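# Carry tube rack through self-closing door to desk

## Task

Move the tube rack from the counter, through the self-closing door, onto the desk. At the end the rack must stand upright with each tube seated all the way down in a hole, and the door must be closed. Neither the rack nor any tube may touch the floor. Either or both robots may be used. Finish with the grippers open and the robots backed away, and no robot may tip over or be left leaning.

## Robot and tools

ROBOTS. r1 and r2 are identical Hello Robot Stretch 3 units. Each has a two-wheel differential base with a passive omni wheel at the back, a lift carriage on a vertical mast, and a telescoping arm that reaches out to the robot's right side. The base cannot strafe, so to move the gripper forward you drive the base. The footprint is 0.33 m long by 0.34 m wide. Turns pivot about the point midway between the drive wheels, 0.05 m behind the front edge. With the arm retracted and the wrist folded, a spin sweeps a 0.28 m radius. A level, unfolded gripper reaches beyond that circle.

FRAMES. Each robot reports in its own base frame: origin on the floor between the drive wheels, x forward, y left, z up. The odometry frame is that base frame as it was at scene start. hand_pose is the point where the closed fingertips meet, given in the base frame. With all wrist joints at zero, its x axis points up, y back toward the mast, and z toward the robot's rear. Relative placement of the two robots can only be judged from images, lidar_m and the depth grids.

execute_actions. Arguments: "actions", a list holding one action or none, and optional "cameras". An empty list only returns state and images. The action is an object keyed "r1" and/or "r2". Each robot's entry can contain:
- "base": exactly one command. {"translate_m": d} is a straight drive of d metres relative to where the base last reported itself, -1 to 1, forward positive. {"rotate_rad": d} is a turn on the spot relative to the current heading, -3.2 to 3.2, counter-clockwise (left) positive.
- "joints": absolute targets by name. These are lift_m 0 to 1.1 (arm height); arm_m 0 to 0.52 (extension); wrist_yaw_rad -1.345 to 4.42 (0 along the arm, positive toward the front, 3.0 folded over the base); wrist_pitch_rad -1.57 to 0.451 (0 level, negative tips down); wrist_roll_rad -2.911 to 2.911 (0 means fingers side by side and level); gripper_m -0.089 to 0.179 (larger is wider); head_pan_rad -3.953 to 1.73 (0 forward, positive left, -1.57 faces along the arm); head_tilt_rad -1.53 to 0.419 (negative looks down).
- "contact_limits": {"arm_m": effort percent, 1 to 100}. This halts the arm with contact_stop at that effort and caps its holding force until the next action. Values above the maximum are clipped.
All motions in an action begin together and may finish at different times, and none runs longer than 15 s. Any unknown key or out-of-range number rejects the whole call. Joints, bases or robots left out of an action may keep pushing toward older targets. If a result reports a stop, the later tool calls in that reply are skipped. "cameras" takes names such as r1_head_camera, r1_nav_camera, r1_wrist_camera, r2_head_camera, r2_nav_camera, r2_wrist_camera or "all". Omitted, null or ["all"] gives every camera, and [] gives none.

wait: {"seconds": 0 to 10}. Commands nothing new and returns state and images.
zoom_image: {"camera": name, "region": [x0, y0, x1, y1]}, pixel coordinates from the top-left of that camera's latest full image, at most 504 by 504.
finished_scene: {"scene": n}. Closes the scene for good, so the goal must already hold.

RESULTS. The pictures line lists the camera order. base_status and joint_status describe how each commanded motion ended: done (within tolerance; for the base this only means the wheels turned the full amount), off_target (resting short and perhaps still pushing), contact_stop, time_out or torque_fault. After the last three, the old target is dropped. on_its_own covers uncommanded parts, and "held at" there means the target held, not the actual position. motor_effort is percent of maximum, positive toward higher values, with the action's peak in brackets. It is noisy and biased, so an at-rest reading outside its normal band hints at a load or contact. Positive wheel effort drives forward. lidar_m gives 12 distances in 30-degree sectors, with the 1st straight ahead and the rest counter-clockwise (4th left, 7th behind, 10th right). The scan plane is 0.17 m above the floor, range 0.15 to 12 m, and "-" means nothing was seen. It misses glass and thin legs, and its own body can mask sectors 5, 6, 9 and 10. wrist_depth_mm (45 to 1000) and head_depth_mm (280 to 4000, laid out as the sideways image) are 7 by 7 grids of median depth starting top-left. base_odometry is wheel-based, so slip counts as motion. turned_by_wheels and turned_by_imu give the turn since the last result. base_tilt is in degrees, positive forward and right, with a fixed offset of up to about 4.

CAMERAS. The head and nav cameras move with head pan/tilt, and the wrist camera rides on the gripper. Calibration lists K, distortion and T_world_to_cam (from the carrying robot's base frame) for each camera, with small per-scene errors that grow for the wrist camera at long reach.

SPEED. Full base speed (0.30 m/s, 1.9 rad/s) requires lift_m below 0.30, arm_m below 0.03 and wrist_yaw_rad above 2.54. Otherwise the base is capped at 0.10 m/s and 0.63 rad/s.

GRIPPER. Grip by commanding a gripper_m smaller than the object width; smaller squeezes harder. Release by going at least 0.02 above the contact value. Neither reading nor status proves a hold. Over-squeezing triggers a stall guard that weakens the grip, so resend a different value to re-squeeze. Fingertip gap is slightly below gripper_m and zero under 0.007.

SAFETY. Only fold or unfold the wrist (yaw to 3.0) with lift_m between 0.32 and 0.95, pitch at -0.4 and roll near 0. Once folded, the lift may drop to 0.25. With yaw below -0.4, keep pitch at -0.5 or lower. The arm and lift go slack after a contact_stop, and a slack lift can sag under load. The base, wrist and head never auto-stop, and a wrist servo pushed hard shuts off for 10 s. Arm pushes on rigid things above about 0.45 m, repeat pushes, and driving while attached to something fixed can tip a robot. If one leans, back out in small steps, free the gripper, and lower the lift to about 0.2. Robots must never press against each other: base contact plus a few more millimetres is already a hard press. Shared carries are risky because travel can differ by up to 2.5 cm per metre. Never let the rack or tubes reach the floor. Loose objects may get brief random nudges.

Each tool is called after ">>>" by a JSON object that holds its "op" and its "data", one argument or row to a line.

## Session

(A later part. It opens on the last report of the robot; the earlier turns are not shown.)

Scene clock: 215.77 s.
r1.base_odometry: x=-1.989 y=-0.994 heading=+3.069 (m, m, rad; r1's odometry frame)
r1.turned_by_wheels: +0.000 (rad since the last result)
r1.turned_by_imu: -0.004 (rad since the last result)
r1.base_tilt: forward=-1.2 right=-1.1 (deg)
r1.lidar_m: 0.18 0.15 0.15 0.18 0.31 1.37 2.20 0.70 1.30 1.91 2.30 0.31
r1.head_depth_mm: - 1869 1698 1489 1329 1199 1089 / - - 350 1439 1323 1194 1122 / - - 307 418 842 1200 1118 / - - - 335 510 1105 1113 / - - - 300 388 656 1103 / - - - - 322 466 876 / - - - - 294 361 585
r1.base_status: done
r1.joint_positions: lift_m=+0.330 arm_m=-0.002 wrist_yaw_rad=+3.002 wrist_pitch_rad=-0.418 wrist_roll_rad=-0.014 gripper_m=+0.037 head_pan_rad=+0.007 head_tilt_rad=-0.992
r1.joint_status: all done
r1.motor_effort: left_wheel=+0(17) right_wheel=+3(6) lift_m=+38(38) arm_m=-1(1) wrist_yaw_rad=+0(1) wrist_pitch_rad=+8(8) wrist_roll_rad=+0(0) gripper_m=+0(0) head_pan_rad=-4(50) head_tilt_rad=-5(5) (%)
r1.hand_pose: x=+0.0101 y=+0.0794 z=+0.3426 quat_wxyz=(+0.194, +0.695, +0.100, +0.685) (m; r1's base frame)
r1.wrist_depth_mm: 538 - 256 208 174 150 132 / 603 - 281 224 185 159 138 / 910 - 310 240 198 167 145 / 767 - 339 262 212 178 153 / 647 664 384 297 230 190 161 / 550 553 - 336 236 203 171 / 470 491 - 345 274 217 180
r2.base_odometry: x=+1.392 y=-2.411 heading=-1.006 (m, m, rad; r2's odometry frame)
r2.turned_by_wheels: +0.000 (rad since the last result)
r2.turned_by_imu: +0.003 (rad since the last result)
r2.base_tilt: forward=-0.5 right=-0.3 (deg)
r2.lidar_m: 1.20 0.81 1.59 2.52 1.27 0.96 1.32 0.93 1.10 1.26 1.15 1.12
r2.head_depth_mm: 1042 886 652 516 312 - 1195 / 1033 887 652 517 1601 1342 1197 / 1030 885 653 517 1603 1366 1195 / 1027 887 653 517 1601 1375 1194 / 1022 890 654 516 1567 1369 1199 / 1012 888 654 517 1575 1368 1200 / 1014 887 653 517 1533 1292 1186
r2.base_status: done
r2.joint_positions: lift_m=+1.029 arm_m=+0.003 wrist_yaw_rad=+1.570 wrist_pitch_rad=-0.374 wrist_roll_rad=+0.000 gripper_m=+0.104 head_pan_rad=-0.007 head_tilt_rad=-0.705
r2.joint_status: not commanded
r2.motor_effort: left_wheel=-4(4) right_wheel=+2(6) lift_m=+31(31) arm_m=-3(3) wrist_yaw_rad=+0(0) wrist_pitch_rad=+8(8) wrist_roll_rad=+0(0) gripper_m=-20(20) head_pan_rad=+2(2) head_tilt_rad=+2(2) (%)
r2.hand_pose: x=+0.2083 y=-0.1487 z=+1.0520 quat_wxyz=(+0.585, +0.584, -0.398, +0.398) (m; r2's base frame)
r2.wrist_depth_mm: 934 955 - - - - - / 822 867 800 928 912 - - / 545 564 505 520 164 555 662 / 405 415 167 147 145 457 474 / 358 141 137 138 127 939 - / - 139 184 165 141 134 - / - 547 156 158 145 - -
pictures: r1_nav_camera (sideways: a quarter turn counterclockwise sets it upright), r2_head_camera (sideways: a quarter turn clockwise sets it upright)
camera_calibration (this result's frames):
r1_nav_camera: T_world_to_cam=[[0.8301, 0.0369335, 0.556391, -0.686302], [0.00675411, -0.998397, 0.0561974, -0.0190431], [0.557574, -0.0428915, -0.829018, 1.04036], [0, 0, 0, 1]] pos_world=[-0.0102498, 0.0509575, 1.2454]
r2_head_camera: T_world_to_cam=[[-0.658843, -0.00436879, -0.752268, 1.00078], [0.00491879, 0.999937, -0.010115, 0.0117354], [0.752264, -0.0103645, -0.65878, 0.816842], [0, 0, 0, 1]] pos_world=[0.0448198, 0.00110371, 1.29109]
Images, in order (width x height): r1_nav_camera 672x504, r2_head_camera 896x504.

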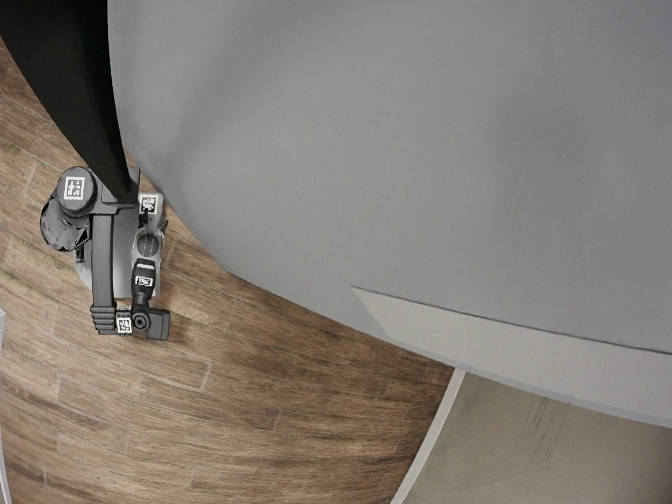

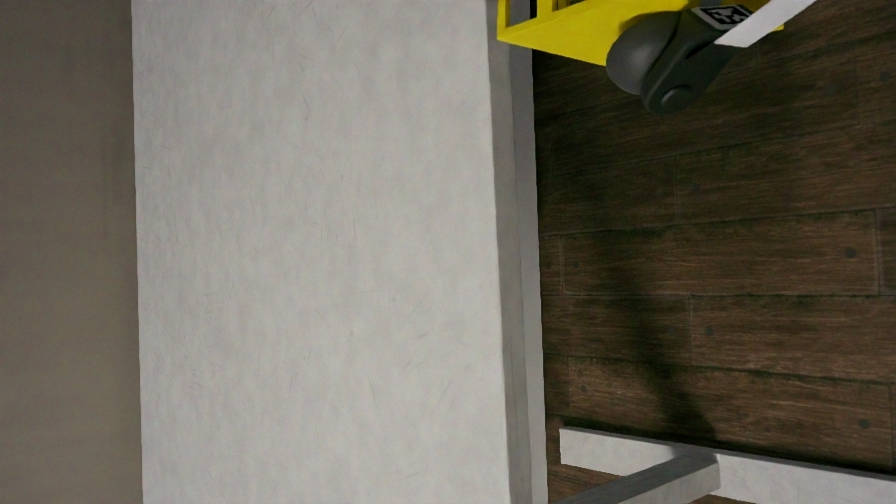

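>>> {"op": "execute_actions", "data": {
  "actions": [
    {"r1":{"base":{"rotate_rad":-0.41}},"r2":{"base":{"translate_m":0.31}}}
  ],
  "cameras": []
}}

>>> {"op": "execute_actions", "data": {
  "actions": [
    {"r1":{"base":{"translate_m":-0.15}},"r2":{"joints":{"lift_m":0.968}}}
  ],
  "cameras": ["r2_wrist_camera","r1_nav_camera"]
}}

Scene clock: 225.70 s.
r1.base_odometry: x=-1.989 y=-0.994 heading=+2.659 (m, m, rad; r1's odometry frame)
r1.turned_by_wheels: -0.410 (rad since the last result)
r1.turned_by_imu: -0.410 (rad since the last result)
r1.base_tilt: forward=-1.2 right=-1.1 (deg)
r1.lidar_m: 0.31 0.20 0.18 0.18 0.22 0.41 1.68 0.71 0.69 1.78 1.95 2.21
r1.head_depth_mm: 1999 1958 1696 1484 1330 1195 1095 / 1999 1949 1686 1484 1333 1200 1125 / 2022 1959 1684 1484 1323 1197 1118 / 2023 1976 1688 1480 1327 1201 1116 / 1997 1946 1660 576 724 1037 1117 / 1916 307 347 409 492 617 799 / - - 294 321 372 440 539
r1.base_status: done
r1.joint_positions: lift_m=+0.330 arm_m=-0.002 wrist_yaw_rad=+3.002 wrist_pitch_rad=-0.418 wrist_roll_rad=-0.014 gripper_m=+0.037 head_pan_rad=+0.007 head_tilt_rad=-0.992
r1.joint_status: not commanded
r1.motor_effort: left_wheel=+10(23) right_wheel=-2(5) lift_m=+38(38) arm_m=-1(1) wrist_yaw_rad=-1(1) wrist_pitch_rad=+8(8) wrist_roll_rad=+0(0) gripper_m=+0(1) head_pan_rad=-4(4) head_tilt_rad=-5(5) (%)
r1.hand_pose: x=+0.0101 y=+0.0794 z=+0.3426 quat_wxyz=(+0.194, +0.695, +0.100, +0.685) (m; r1's base frame)
r1.wrist_depth_mm: 233 - 209 197 188 179 171 / 255 - 226 214 203 193 184 / 279 - 248 233 220 206 197 / 314 - 269 254 238 227 213 / 354 342 296 284 263 247 232 / 416 387 - 319 286 272 254 / 461 425 - 352 331 302 282
r2.base_odometry: x=+1.558 y=-2.673 heading=-1.006 (m, m, rad; r2's odometry frame)
r2.turned_by_wheels: +0.000 (rad since the last result)
r2.turned_by_imu: +0.003 (rad since the last result)
r2.base_tilt: forward=-0.4 right=-0.3 (deg)
r2.lidar_m: 0.89 0.59 0.57 2.53 1.74 1.24 1.51 1.21 1.32 1.24 0.92 0.94
r2.head_depth_mm: 758 823 651 516 312 - 318 / 756 822 653 516 427 357 318 / 754 816 653 517 427 365 318 / 751 812 654 516 427 364 318 / 748 811 654 517 428 365 318 / 744 808 652 517 428 364 318 / 741 816 654 517 428 365 318
r2.base_status: done
r2.joint_positions: lift_m=+1.029 arm_m=+0.003 wrist_yaw_rad=+1.570 wrist_pitch_rad=-0.374 wrist_roll_rad=+0.000 gripper_m=+0.104 head_pan_rad=-0.007 head_tilt_rad=-0.705
r2.joint_status: not commanded
r2.motor_effort: left_wheel=-4(4) right_wheel=+2(5) lift_m=+31(31) arm_m=-3(3) wrist_yaw_rad=+0(0) wrist_pitch_rad=+8(8) wrist_roll_rad=+0(0) gripper_m=-20(20) head_pan_rad=+2(2) head_tilt_rad=+2(2) (%)
r2.hand_pose: x=+0.2083 y=-0.1487 z=+1.0520 quat_wxyz=(+0.585, +0.584, -0.398, +0.398) (m; r2's base frame)
r2.wrist_depth_mm: 676 697 728 731 742 770 790 / 727 742 757 764 792 821 866 / 553 555 503 523 165 559 669 / 414 417 167 147 146 446 464 / 328 142 136 138 127 348 367 / 281 140 184 166 142 133 296 / - 190 157 159 146 239 253
pictures: none
No camera images: the call's "cameras" was empty. Leave "cameras" out to get every camera's image.

Scene clock: 228.17 s.
r1.base_odometry: x=-1.856 y=-1.063 heading=+2.659 (m, m, rad; r1's odometry frame)
r1.turned_by_wheels: +0.000 (rad since the last result)
r1.turned_by_imu: -0.002 (rad since the last result)
r1.base_tilt: forward=-1.4 right=-1.1 (deg)
r1.lidar_m: 0.27 0.18 0.17 0.18 0.23 0.57 1.53 2.55 0.60 1.25 1.95 2.37
r1.head_depth_mm: 2127 1978 1695 1493 1328 1193 1087 / 2146 1973 1695 1491 1325 1193 1120 / 2102 1907 1687 1488 1326 1196 1124 / 319 383 487 664 1035 1197 1116 / - 312 371 464 619 931 1118 / - - 305 357 442 582 826 / - - - 299 343 422 545
r1.base_status: done
r1.joint_positions: lift_m=+0.330 arm_m=-0.002 wrist_yaw_rad=+3.002 wrist_pitch_rad=-0.418 wrist_roll_rad=-0.014 gripper_m=+0.037 head_pan_rad=+0.007 head_tilt_rad=-0.992
r1.joint_status: not commanded
r1.motor_effort: left_wheel=-2(9) right_wheel=-1(6) lift_m=+38(38) arm_m=-1(1) wrist_yaw_rad=-1(2) wrist_pitch_rad=+8(8) wrist_roll_rad=+1(0) gripper_m=-1(1) head_pan_rad=-5(5) head_tilt_rad=-4(5) (%)
r1.hand_pose: x=+0.0101 y=+0.0794 z=+0.3426 quat_wxyz=(+0.194, +0.695, +0.100, +0.685) (m; r1's base frame)
r1.wrist_depth_mm: 267 - 216 199 185 173 161 / 290 - 237 216 198 185 172 / 324 - 258 235 214 198 183 / 368 - 283 257 234 213 197 / 419 386 312 288 254 230 212 / 506 436 - 322 273 253 229 / 473 479 - 346 319 279 253
r2.base_odometry: x=+1.558 y=-2.673 heading=-1.006 (m, m, rad; r2's odometry frame)
r2.turned_by_wheels: +0.000 (rad since the last result)
r2.turned_by_imu: +0.000 (rad since the last result)
r2.base_tilt: forward=-0.4 right=-0.3 (deg)
r2.lidar_m: 0.89 0.59 0.57 2.53 1.74 1.24 1.47 1.21 1.31 1.24 0.92 0.95
r2.head_depth_mm: 760 825 652 516 428 305 312 / 755 823 652 516 427 372 317 / 752 818 653 517 428 365 317 / 749 813 653 517 427 365 317 / 748 810 654 517 427 365 318 / 742 807 654 516 428 365 318 / 741 815 653 517 428 365 318
r2.base_status: not commanded
r2.joint_positions: lift_m=+0.969 arm_m=+0.003 wrist_yaw_rad=+1.570 wrist_pitch_rad=-0.372 wrist_roll_rad=+0.000 gripper_m=+0.104 head_pan_rad=-0.007 head_tilt_rad=-0.705
r2.joint_status: all done
r2.motor_effort: left_wheel=-4(4) right_wheel=+2(2) lift_m=+13(26) arm_m=-4(4) wrist_yaw_rad=+0(0) wrist_pitch_rad=+7(8) wrist_roll_rad=+0(0) gripper_m=-20(20) head_pan_rad=+2(2) head_tilt_rad=+2(3) (%)
r2.hand_pose: x=+0.2086 y=-0.1487 z=+0.9918 quat_wxyz=(+0.584, +0.584, -0.399, +0.399) (m; r2's base frame)
r2.wrist_depth_mm: 699 698 709 740 741 779 786 / 596 617 577 664 652 759 815 / 395 403 366 379 164 403 467 / 296 304 164 147 144 316 342 / 236 142 136 138 127 250 262 / 202 140 184 166 141 133 216 / - 159 161 158 151 173 185
pictures: r1_nav_camera (sideways: a quarter turn counterclockwise sets it upright), r2_wrist_camera
camera_calibration (this result's frames):
r1_nav_camera: T_world_to_cam=[[0.830103, 0.0368644, 0.55639, -0.686301], [0.00667108, -0.998397, 0.0561974, -0.0190426], [0.55757, -0.0429379, -0.829019, 1.04036], [0, 0, 0, 1]] pos_world=[-0.0102457, 0.0509588, 1.2454]
r2_wrist_camera: T_world_to_cam=[[-0.0376233, -0.998642, 0.0360476, -0.179686], [-0.479529, -0.013606, -0.87742, 1.0112], [0.876719, -0.0502973, -0.478366, 0.44541], [0, 0, 0, 1]] pos_world=[0.0876383, -0.143281, 1.10679]
Images, in order (width x height): r1_nav_camera 672x504, r2_wrist_camera 644x364.

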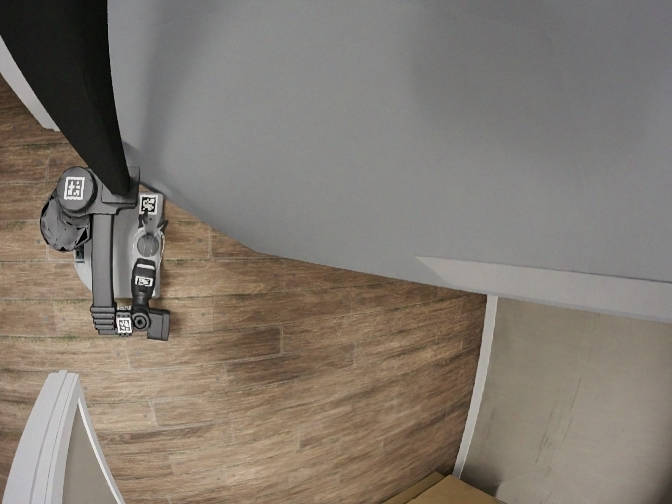

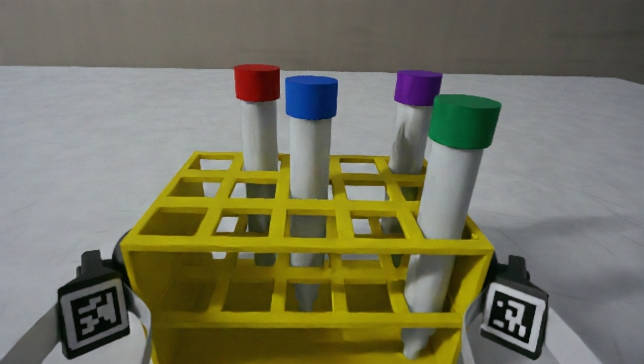

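>>> {"op": "execute_actions", "data": {
  "actions": [
    {"r1":{"base":{"translate_m":-0.06}},"r2":{"joints":{"lift_m":0.962}}}
  ],
  "cameras": []
}}

>>> {"op": "execute_actions", "data": {
  "actions": [
    {"r1":{"base":{"translate_m":-0.12}},"r2":{"joints":{"gripper_m":0.179}}}
  ],
  "cameras": ["r2_wrist_camera"]
}}

>>> {"op": "execute_actions", "data": {
  "actions": [
    {"r1":{"base":{"translate_m":-0.36}},"r2":{"base":{"translate_m":-0.25}}}
  ],
  "cameras": ["r2_wrist_camera","r1_nav_camera","r1_head_camera"]
}}

Scene clock: 238.83 s.
r1.base_odometry: x=-1.803 y=-1.091 heading=+2.660 (m, m, rad; r1's odometry frame)
r1.turned_by_wheels: +0.000 (rad since the last result)
r1.turned_by_imu: -0.002 (rad since the last result)
r1.base_tilt: forward=-1.2 right=-1.0 (deg)
r1.lidar_m: 0.25 0.18 0.17 0.18 0.24 0.58 1.47 2.50 0.57 1.04 1.96 2.43
r1.head_depth_mm: 2152 1965 1686 1494 1323 1198 1091 / 2159 1962 1698 1483 1324 1202 1120 / 337 425 589 1438 1321 1194 1114 / 295 337 425 577 895 1179 1119 / - 295 334 420 569 878 1112 / - - 294 331 417 560 826 / - - - 294 328 411 553
r1.base_status: done
r1.joint_positions: lift_m=+0.330 arm_m=-0.002 wrist_yaw_rad=+3.002 wrist_pitch_rad=-0.418 wrist_roll_rad=-0.014 gripper_m=+0.037 head_pan_rad=+0.007 head_tilt_rad=-0.992
r1.joint_status: not commanded
r1.motor_effort: left_wheel=+5(16) right_wheel=-1(4) lift_m=+39(37) arm_m=-1(1) wrist_yaw_rad=-1(2) wrist_pitch_rad=+8(8) wrist_roll_rad=+0(0) gripper_m=-1(0) head_pan_rad=-5(5) head_tilt_rad=-4(5) (%)
r1.hand_pose: x=+0.0101 y=+0.0794 z=+0.3426 quat_wxyz=(+0.194, +0.695, +0.100, +0.685) (m; r1's base frame)
r1.wrist_depth_mm: 290 - 223 201 184 168 156 / 321 - 242 218 196 180 166 / 355 - 266 237 211 192 175 / 403 - 291 257 230 207 188 / 479 422 321 291 248 223 201 / 533 485 - 325 270 244 217 / 477 498 - 347 312 267 236
r2.base_odometry: x=+1.558 y=-2.673 heading=-1.006 (m, m, rad; r2's odometry frame)
r2.turned_by_wheels: +0.000 (rad since the last result)
r2.turned_by_imu: +0.000 (rad since the last result)
r2.base_tilt: forward=-0.4 right=-0.2 (deg)
r2.lidar_m: 0.89 0.59 0.57 2.54 1.74 1.24 1.45 1.20 1.31 1.24 0.92 0.94
r2.head_depth_mm: 761 824 654 515 428 315 312 / 758 820 653 516 428 373 312 / 751 816 654 517 427 365 318 / 749 813 653 517 427 365 318 / 746 809 653 517 428 364 318 / 745 806 652 518 428 365 318 / 740 814 655 518 428 365 318
r2.base_status: not commanded
r2.joint_positions: lift_m=+0.963 arm_m=+0.003 wrist_yaw_rad=+1.570 wrist_pitch_rad=-0.361 wrist_roll_rad=+0.000 gripper_m=+0.104 head_pan_rad=-0.007 head_tilt_rad=-0.705
r2.joint_status: all done
r2.motor_effort: left_wheel=-4(4) right_wheel=+3(3) lift_m=+12(14) arm_m=-5(3) wrist_yaw_rad=-1(1) wrist_pitch_rad=+4(7) wrist_roll_rad=+0(0) gripper_m=-21(20) head_pan_rad=+2(2) head_tilt_rad=+2(2) (%)
r2.hand_pose: x=+0.2098 y=-0.1487 z=+0.9882 quat_wxyz=(+0.582, +0.582, -0.402, +0.402) (m; r2's base frame)
r2.wrist_depth_mm: 692 696 723 737 759 775 794 / 608 632 591 629 585 794 828 / 395 405 180 187 163 401 481 / 290 295 164 144 150 312 338 / 232 142 174 136 120 246 259 / 198 140 176 159 142 133 209 / - 156 160 163 157 169 181
pictures: none
No camera images: the call's "cameras" was empty. Leave "cameras" out to get every camera's image.

Scene clock: 241.77 s.
r1.base_odometry: x=-1.696 y=-1.147 heading=+2.660 (m, m, rad; r1's odometry frame)
r1.turned_by_wheels: +0.000 (rad since the last result)
r1.turned_by_imu: -0.001 (rad since the last result)
r1.base_tilt: forward=-1.3 right=-1.2 (deg)
r1.lidar_m: 0.20 0.16 0.16 0.18 0.28 1.71 1.35 2.38 0.53 0.56 1.96 0.39
r1.head_depth_mm: 322 422 1606 1484 1327 1201 1093 / - 335 475 816 1331 1197 1120 / - 297 366 540 1019 1191 1121 / - - 309 402 621 1162 1119 / - - - 321 446 732 1117 / - - - 296 348 501 889 / - - - - 302 381 571
r1.base_status: done
r1.joint_positions: lift_m=+0.330 arm_m=-0.002 wrist_yaw_rad=+3.002 wrist_pitch_rad=-0.418 wrist_roll_rad=-0.014 gripper_m=+0.037 head_pan_rad=+0.007 head_tilt_rad=-0.992
r1.joint_status: not commanded
r1.motor_effort: left_wheel=+6(43) right_wheel=-1(5) lift_m=+38(38) arm_m=-1(1) wrist_yaw_rad=-1(1) wrist_pitch_rad=+8(8) wrist_roll_rad=+1(0) gripper_m=+0(1) head_pan_rad=-5(5) head_tilt_rad=-5(4) (%)
r1.hand_pose: x=+0.0101 y=+0.0794 z=+0.3426 quat_wxyz=(+0.194, +0.695, +0.100, +0.685) (m; r1's base frame)
r1.wrist_depth_mm: 367 - 241 204 178 157 141 / 394 - 263 219 189 166 148 / 432 - 289 240 204 177 156 / 613 - 317 261 218 188 165 / 631 537 358 293 233 201 175 / 550 557 - 333 251 216 186 / 477 495 - 344 290 235 200
r2.base_odometry: x=+1.558 y=-2.673 heading=-1.006 (m, m, rad; r2's odometry frame)
r2.turned_by_wheels: +0.000 (rad since the last result)
r2.turned_by_imu: +0.000 (rad since the last result)
r2.base_tilt: forward=-0.4 right=-0.3 (deg)
r2.lidar_m: 0.89 0.59 0.57 2.53 1.74 1.24 1.36 1.21 1.32 1.24 0.92 0.95
r2.head_depth_mm: 762 824 652 517 427 318 309 / 755 821 653 516 428 372 306 / 754 816 652 516 427 365 318 / 750 813 653 517 427 364 318 / 747 809 654 517 428 365 318 / 746 804 652 517 428 365 318 / 740 812 654 517 428 365 318
r2.base_status: not commanded
r2.joint_positions: lift_m=+0.963 arm_m=+0.003 wrist_yaw_rad=+1.570 wrist_pitch_rad=-0.363 wrist_roll_rad=+0.000 gripper_m=+0.179 head_pan_rad=-0.007 head_tilt_rad=-0.705
r2.joint_status: all done
r2.motor_effort: left_wheel=-4(4) right_wheel=+2(2) lift_m=+12(12) arm_m=-4(5) wrist_yaw_rad=+0(1) wrist_pitch_rad=+4(5) wrist_roll_rad=-1(0) gripper_m=+0(93) head_pan_rad=+2(2) head_tilt_rad=+2(2) (%)
r2.hand_pose: x=+0.2096 y=-0.1487 z=+0.9877 quat_wxyz=(+0.583, +0.582, -0.401, +0.401) (m; r2's base frame)
r2.wrist_depth_mm: 689 703 723 724 761 768 792 / 610 622 577 619 568 775 806 / 392 398 180 184 161 397 484 / 290 294 163 144 148 308 335 / 234 141 175 149 126 253 258 / - 143 176 159 142 162 211 / - 158 159 162 157 168 183
pictures: r2_wrist_camera
camera_calibration (this result's frames):
r2_wrist_camera: T_world_to_cam=[[-0.0379146, -0.998641, 0.0357462, -0.179145], [-0.472263, -0.0136178, -0.881352, 1.01044], [0.880642, -0.0502977, -0.471105, 0.434641], [0, 0, 0, 1]] pos_world=[0.0876387, -0.14328, 1.10172]
Images, in order (width x height): r2_wrist_camera 644x364.

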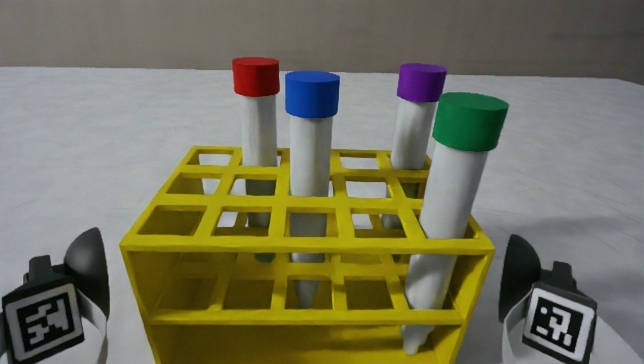

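Scene clock: 246.63 s.
r1.base_odometry: x=-1.377 y=-1.314 heading=+2.660 (m, m, rad; r1's odometry frame)
r1.turned_by_wheels: +0.000 (rad since the last result)
r1.turned_by_imu: -0.004 (rad since the last result)
r1.base_tilt: forward=-1.3 right=-1.2 (deg)
r1.lidar_m: 0.15 0.15 0.21 0.41 1.27 1.69 0.75 0.76 2.64 0.51 0.22 0.16
r1.head_depth_mm: - - - - 335 643 1088 / - - - - 337 649 1124 / - - - - 338 653 1119 / - - - - 340 659 1118 / - - - - 341 664 1116 / - - - - 342 668 1088 / - - - - 344 673 1086
r1.base_status: done
r1.joint_positions: lift_m=+0.330 arm_m=-0.002 wrist_yaw_rad=+3.002 wrist_pitch_rad=-0.418 wrist_roll_rad=-0.014 gripper_m=+0.037 head_pan_rad=+0.007 head_tilt_rad=-0.992
r1.joint_status: not commanded
r1.motor_effort: left_wheel=+3(2) right_wheel=-1(5) lift_m=+38(38) arm_m=-1(1) wrist_yaw_rad=-1(1) wrist_pitch_rad=+8(8) wrist_roll_rad=+0(1) gripper_m=-1(1) head_pan_rad=-5(5) head_tilt_rad=-4(5) (%)
r1.hand_pose: x=+0.0101 y=+0.0794 z=+0.3426 quat_wxyz=(+0.194, +0.695, +0.100, +0.685) (m; r1's base frame)
r1.wrist_depth_mm: - - - 420 317 203 148 / - - - 459 327 204 150 / - - - 499 331 207 151 / 792 - 852 542 332 209 152 / 656 646 720 608 341 212 153 / 555 561 - 585 316 213 153 / 474 485 - 508 354 217 155
r2.base_odometry: x=+1.424 y=-2.462 heading=-1.007 (m, m, rad; r2's odometry frame)
r2.turned_by_wheels: +0.000 (rad since the last result)
r2.turned_by_imu: -0.002 (rad since the last result)
r2.base_tilt: forward=-0.3 right=-0.3 (deg)
r2.lidar_m: 1.14 0.76 1.51 2.52 1.37 1.00 0.76 0.75 1.18 1.26 1.07 1.10
r2.head_depth_mm: 988 887 473 501 461 1363 1191 / 978 888 652 501 462 1413 1155 / 977 887 653 517 461 1374 1195 / 971 890 652 516 461 1372 1193 / 965 888 652 516 462 1375 1198 / 961 887 652 517 449 1375 1197 / 961 884 654 517 450 1290 1193
r2.base_status: done
r2.joint_positions: lift_m=+0.963 arm_m=+0.003 wrist_yaw_rad=+1.570 wrist_pitch_rad=-0.364 wrist_roll_rad=+0.000 gripper_m=+0.179 head_pan_rad=-0.007 head_tilt_rad=-0.705
r2.joint_status: not commanded
r2.motor_effort: left_wheel=-3(7) right_wheel=+3(4) lift_m=+12(13) arm_m=-3(4) wrist_yaw_rad=+1(0) wrist_pitch_rad=+5(5) wrist_roll_rad=+0(0) gripper_m=+1(1) head_pan_rad=+2(2) head_tilt_rad=+2(2) (%)
r2.hand_pose: x=+0.2095 y=-0.1487 z=+0.9876 quat_wxyz=(+0.583, +0.582, -0.401, +0.401) (m; r2's base frame)
r2.wrist_depth_mm: 918 927 926 934 - - - / 597 619 599 378 712 776 809 / 390 401 393 384 446 462 476 / 291 296 303 313 319 328 341 / 700 - - - - - - / - - - - - - - / - - - - - - -
pictures: r1_head_camera (sideways: a quarter turn clockwise sets it upright), r1_nav_camera (sideways: a quarter turn counterclockwise sets it upright), r2_wrist_camera
camera_calibration (this result's frames):
r1_head_camera: T_world_to_cam=[[-0.849126, -0.0702728, -0.523494, 0.707205], [-0.0647104, 0.997484, -0.0289377, 0.0387185], [0.524211, 0.00930378, -0.851538, 1.06107], [0, 0, 0, 1]] pos_world=[0.0467872, 0.00120417, 1.27488]
r1_nav_camera: T_world_to_cam=[[0.830112, 0.0366654, 0.55639, -0.6863], [0.00643172, -0.998399, 0.0561974, -0.0190412], [0.557559, -0.0430716, -0.829019, 1.04036], [0, 0, 0, 1]] pos_world=[-0.0102335, 0.0509627, 1.2454]
r2_wrist_camera: T_world_to_cam=[[-0.0379038, -0.998641, 0.0357581, -0.179158], [-0.472545, -0.0136173, -0.881201, 1.01026], [0.880491, -0.0502981, -0.471387, 0.434946], [0, 0, 0, 1]] pos_world=[0.0876388, -0.14328, 1.10168]
Images, in order (width x height): r1_head_camera 896x504, r1_nav_camera 672x504, r2_wrist_camera 644x364.

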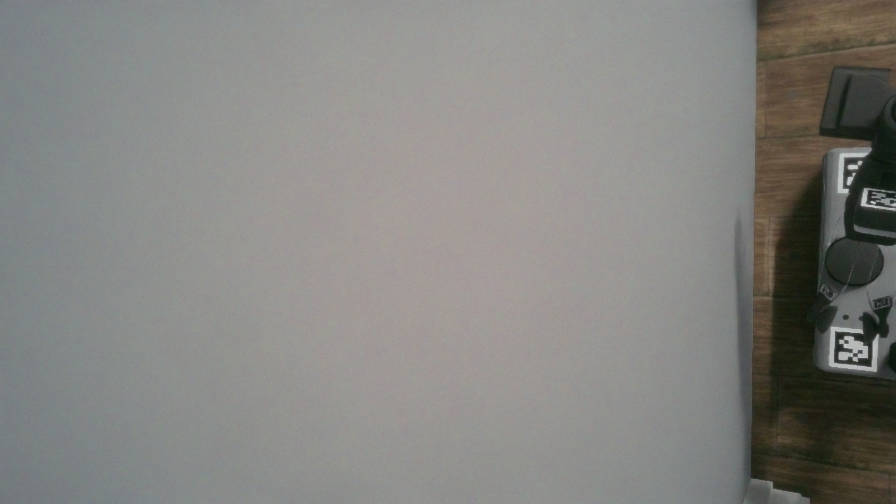

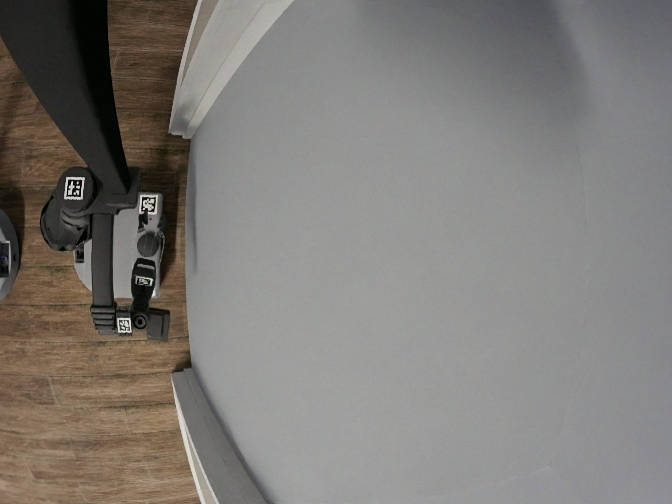

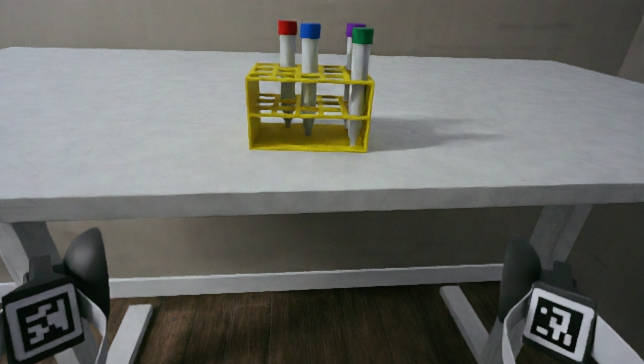

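Door appears shut; confirming it has settled.

>>> {"op": "execute_actions", "data": {
  "actions": [],
  "cameras": ["r1_nav_camera"]
}}

>>> {"op": "finished_scene", "data": {
  "scene": 2
}}

Scene clock: 248.70 s.
r1.base_odometry: x=-1.377 y=-1.314 heading=+2.660 (m, m, rad; r1's odometry frame)
r1.turned_by_wheels: +0.000 (rad since the last result)
r1.turned_by_imu: -0.001 (rad since the last result)
r1.base_tilt: forward=-1.2 right=-1.2 (deg)
r1.lidar_m: 0.15 0.15 0.21 0.41 1.26 1.69 0.75 0.76 2.64 0.51 0.22 0.16
r1.head_depth_mm: - - - - 336 643 1091 / - - - - 337 648 1122 / - - - - 338 652 1120 / - - - - 340 658 1118 / - - - - 341 664 1115 / - - - - 342 668 1082 / - - - - 344 673 1086
r1.base_status: done
r1.joint_positions: lift_m=+0.330 arm_m=-0.002 wrist_yaw_rad=+3.002 wrist_pitch_rad=-0.418 wrist_roll_rad=-0.014 gripper_m=+0.037 head_pan_rad=+0.007 head_tilt_rad=-0.992
r1.joint_status: not commanded
r1.motor_effort: left_wheel=+3(2) right_wheel=-1(5) lift_m=+38(38) arm_m=-1(1) wrist_yaw_rad=-1(1) wrist_pitch_rad=+8(8) wrist_roll_rad=+0(1) gripper_m=-1(1) head_pan_rad=-5(5) head_tilt_rad=-5(5) (%)
r1.hand_pose: x=+0.0101 y=+0.0794 z=+0.3426 quat_wxyz=(+0.194, +0.695, +0.100, +0.685) (m; r1's base frame)
r1.wrist_depth_mm: - - - 419 316 203 148 / - - - 460 324 205 150 / - - - 503 327 208 151 / 804 - 860 537 334 209 152 / 654 642 721 605 337 211 153 / 546 567 - 574 314 213 154 / 471 492 - 514 354 214 155
r2.base_odometry: x=+1.424 y=-2.462 heading=-1.007 (m, m, rad; r2's odometry frame)
r2.turned_by_wheels: +0.000 (rad since the last result)
r2.turned_by_imu: +0.000 (rad since the last result)
r2.base_tilt: forward=-0.5 right=-0.2 (deg)
r2.lidar_m: 1.14 0.76 1.52 2.51 1.36 1.01 0.75 0.75 1.18 1.26 1.08 1.10
r2.head_depth_mm: 987 887 472 501 461 1374 1192 / 981 883 653 501 462 1415 1152 / 978 891 654 517 462 1371 1196 / 971 886 654 517 462 1371 1195 / 966 889 652 517 461 1374 1194 / 962 887 653 517 450 1368 1199 / 958 888 654 518 449 1289 1189
r2.base_status: done
r2.joint_positions: lift_m=+0.963 arm_m=+0.003 wrist_yaw_rad=+1.570 wrist_pitch_rad=-0.364 wrist_roll_rad=+0.000 gripper_m=+0.179 head_pan_rad=-0.007 head_tilt_rad=-0.705
r2.joint_status: not commanded
r2.motor_effort: left_wheel=-3(7) right_wheel=+3(4) lift_m=+13(13) arm_m=-4(4) wrist_yaw_rad=+0(0) wrist_pitch_rad=+5(5) wrist_roll_rad=+0(0) gripper_m=+0(1) head_pan_rad=+2(2) head_tilt_rad=+2(2) (%)
r2.hand_pose: x=+0.2095 y=-0.1487 z=+0.9876 quat_wxyz=(+0.583, +0.582, -0.401, +0.401) (m; r2's base frame)
r2.wrist_depth_mm: 898 910 935 946 - - - / 609 621 596 386 727 791 829 / 389 403 393 386 439 460 479 / 293 294 302 308 319 328 347 / 688 - - - - - - / - - - - - - - / - - - - - - -
pictures: r1_nav_camera (sideways: a quarter turn counterclockwise sets it upright)
camera_calibration (this result's frames):
r1_nav_camera: T_world_to_cam=[[0.830112, 0.0366653, 0.55639, -0.6863], [0.00643161, -0.998399, 0.0561974, -0.0190412], [0.557559, -0.0430717, -0.829019, 1.04036], [0, 0, 0, 1]] pos_world=[-0.0102334, 0.0509627, 1.2454]
Images, in order (width x height): r1_nav_camera 672x504.

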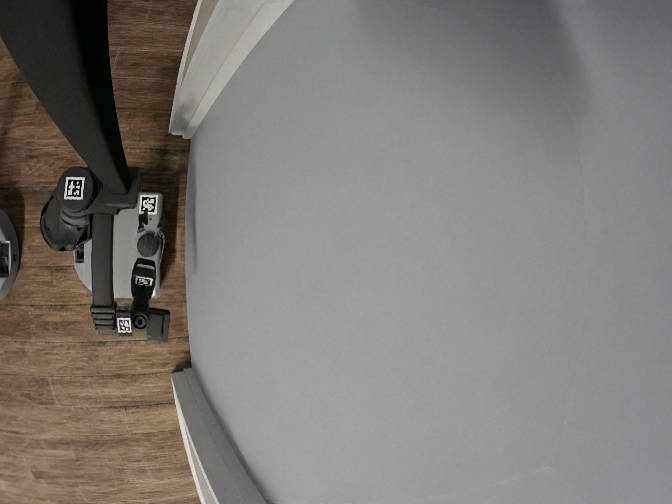

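The scene is finished: the task was done.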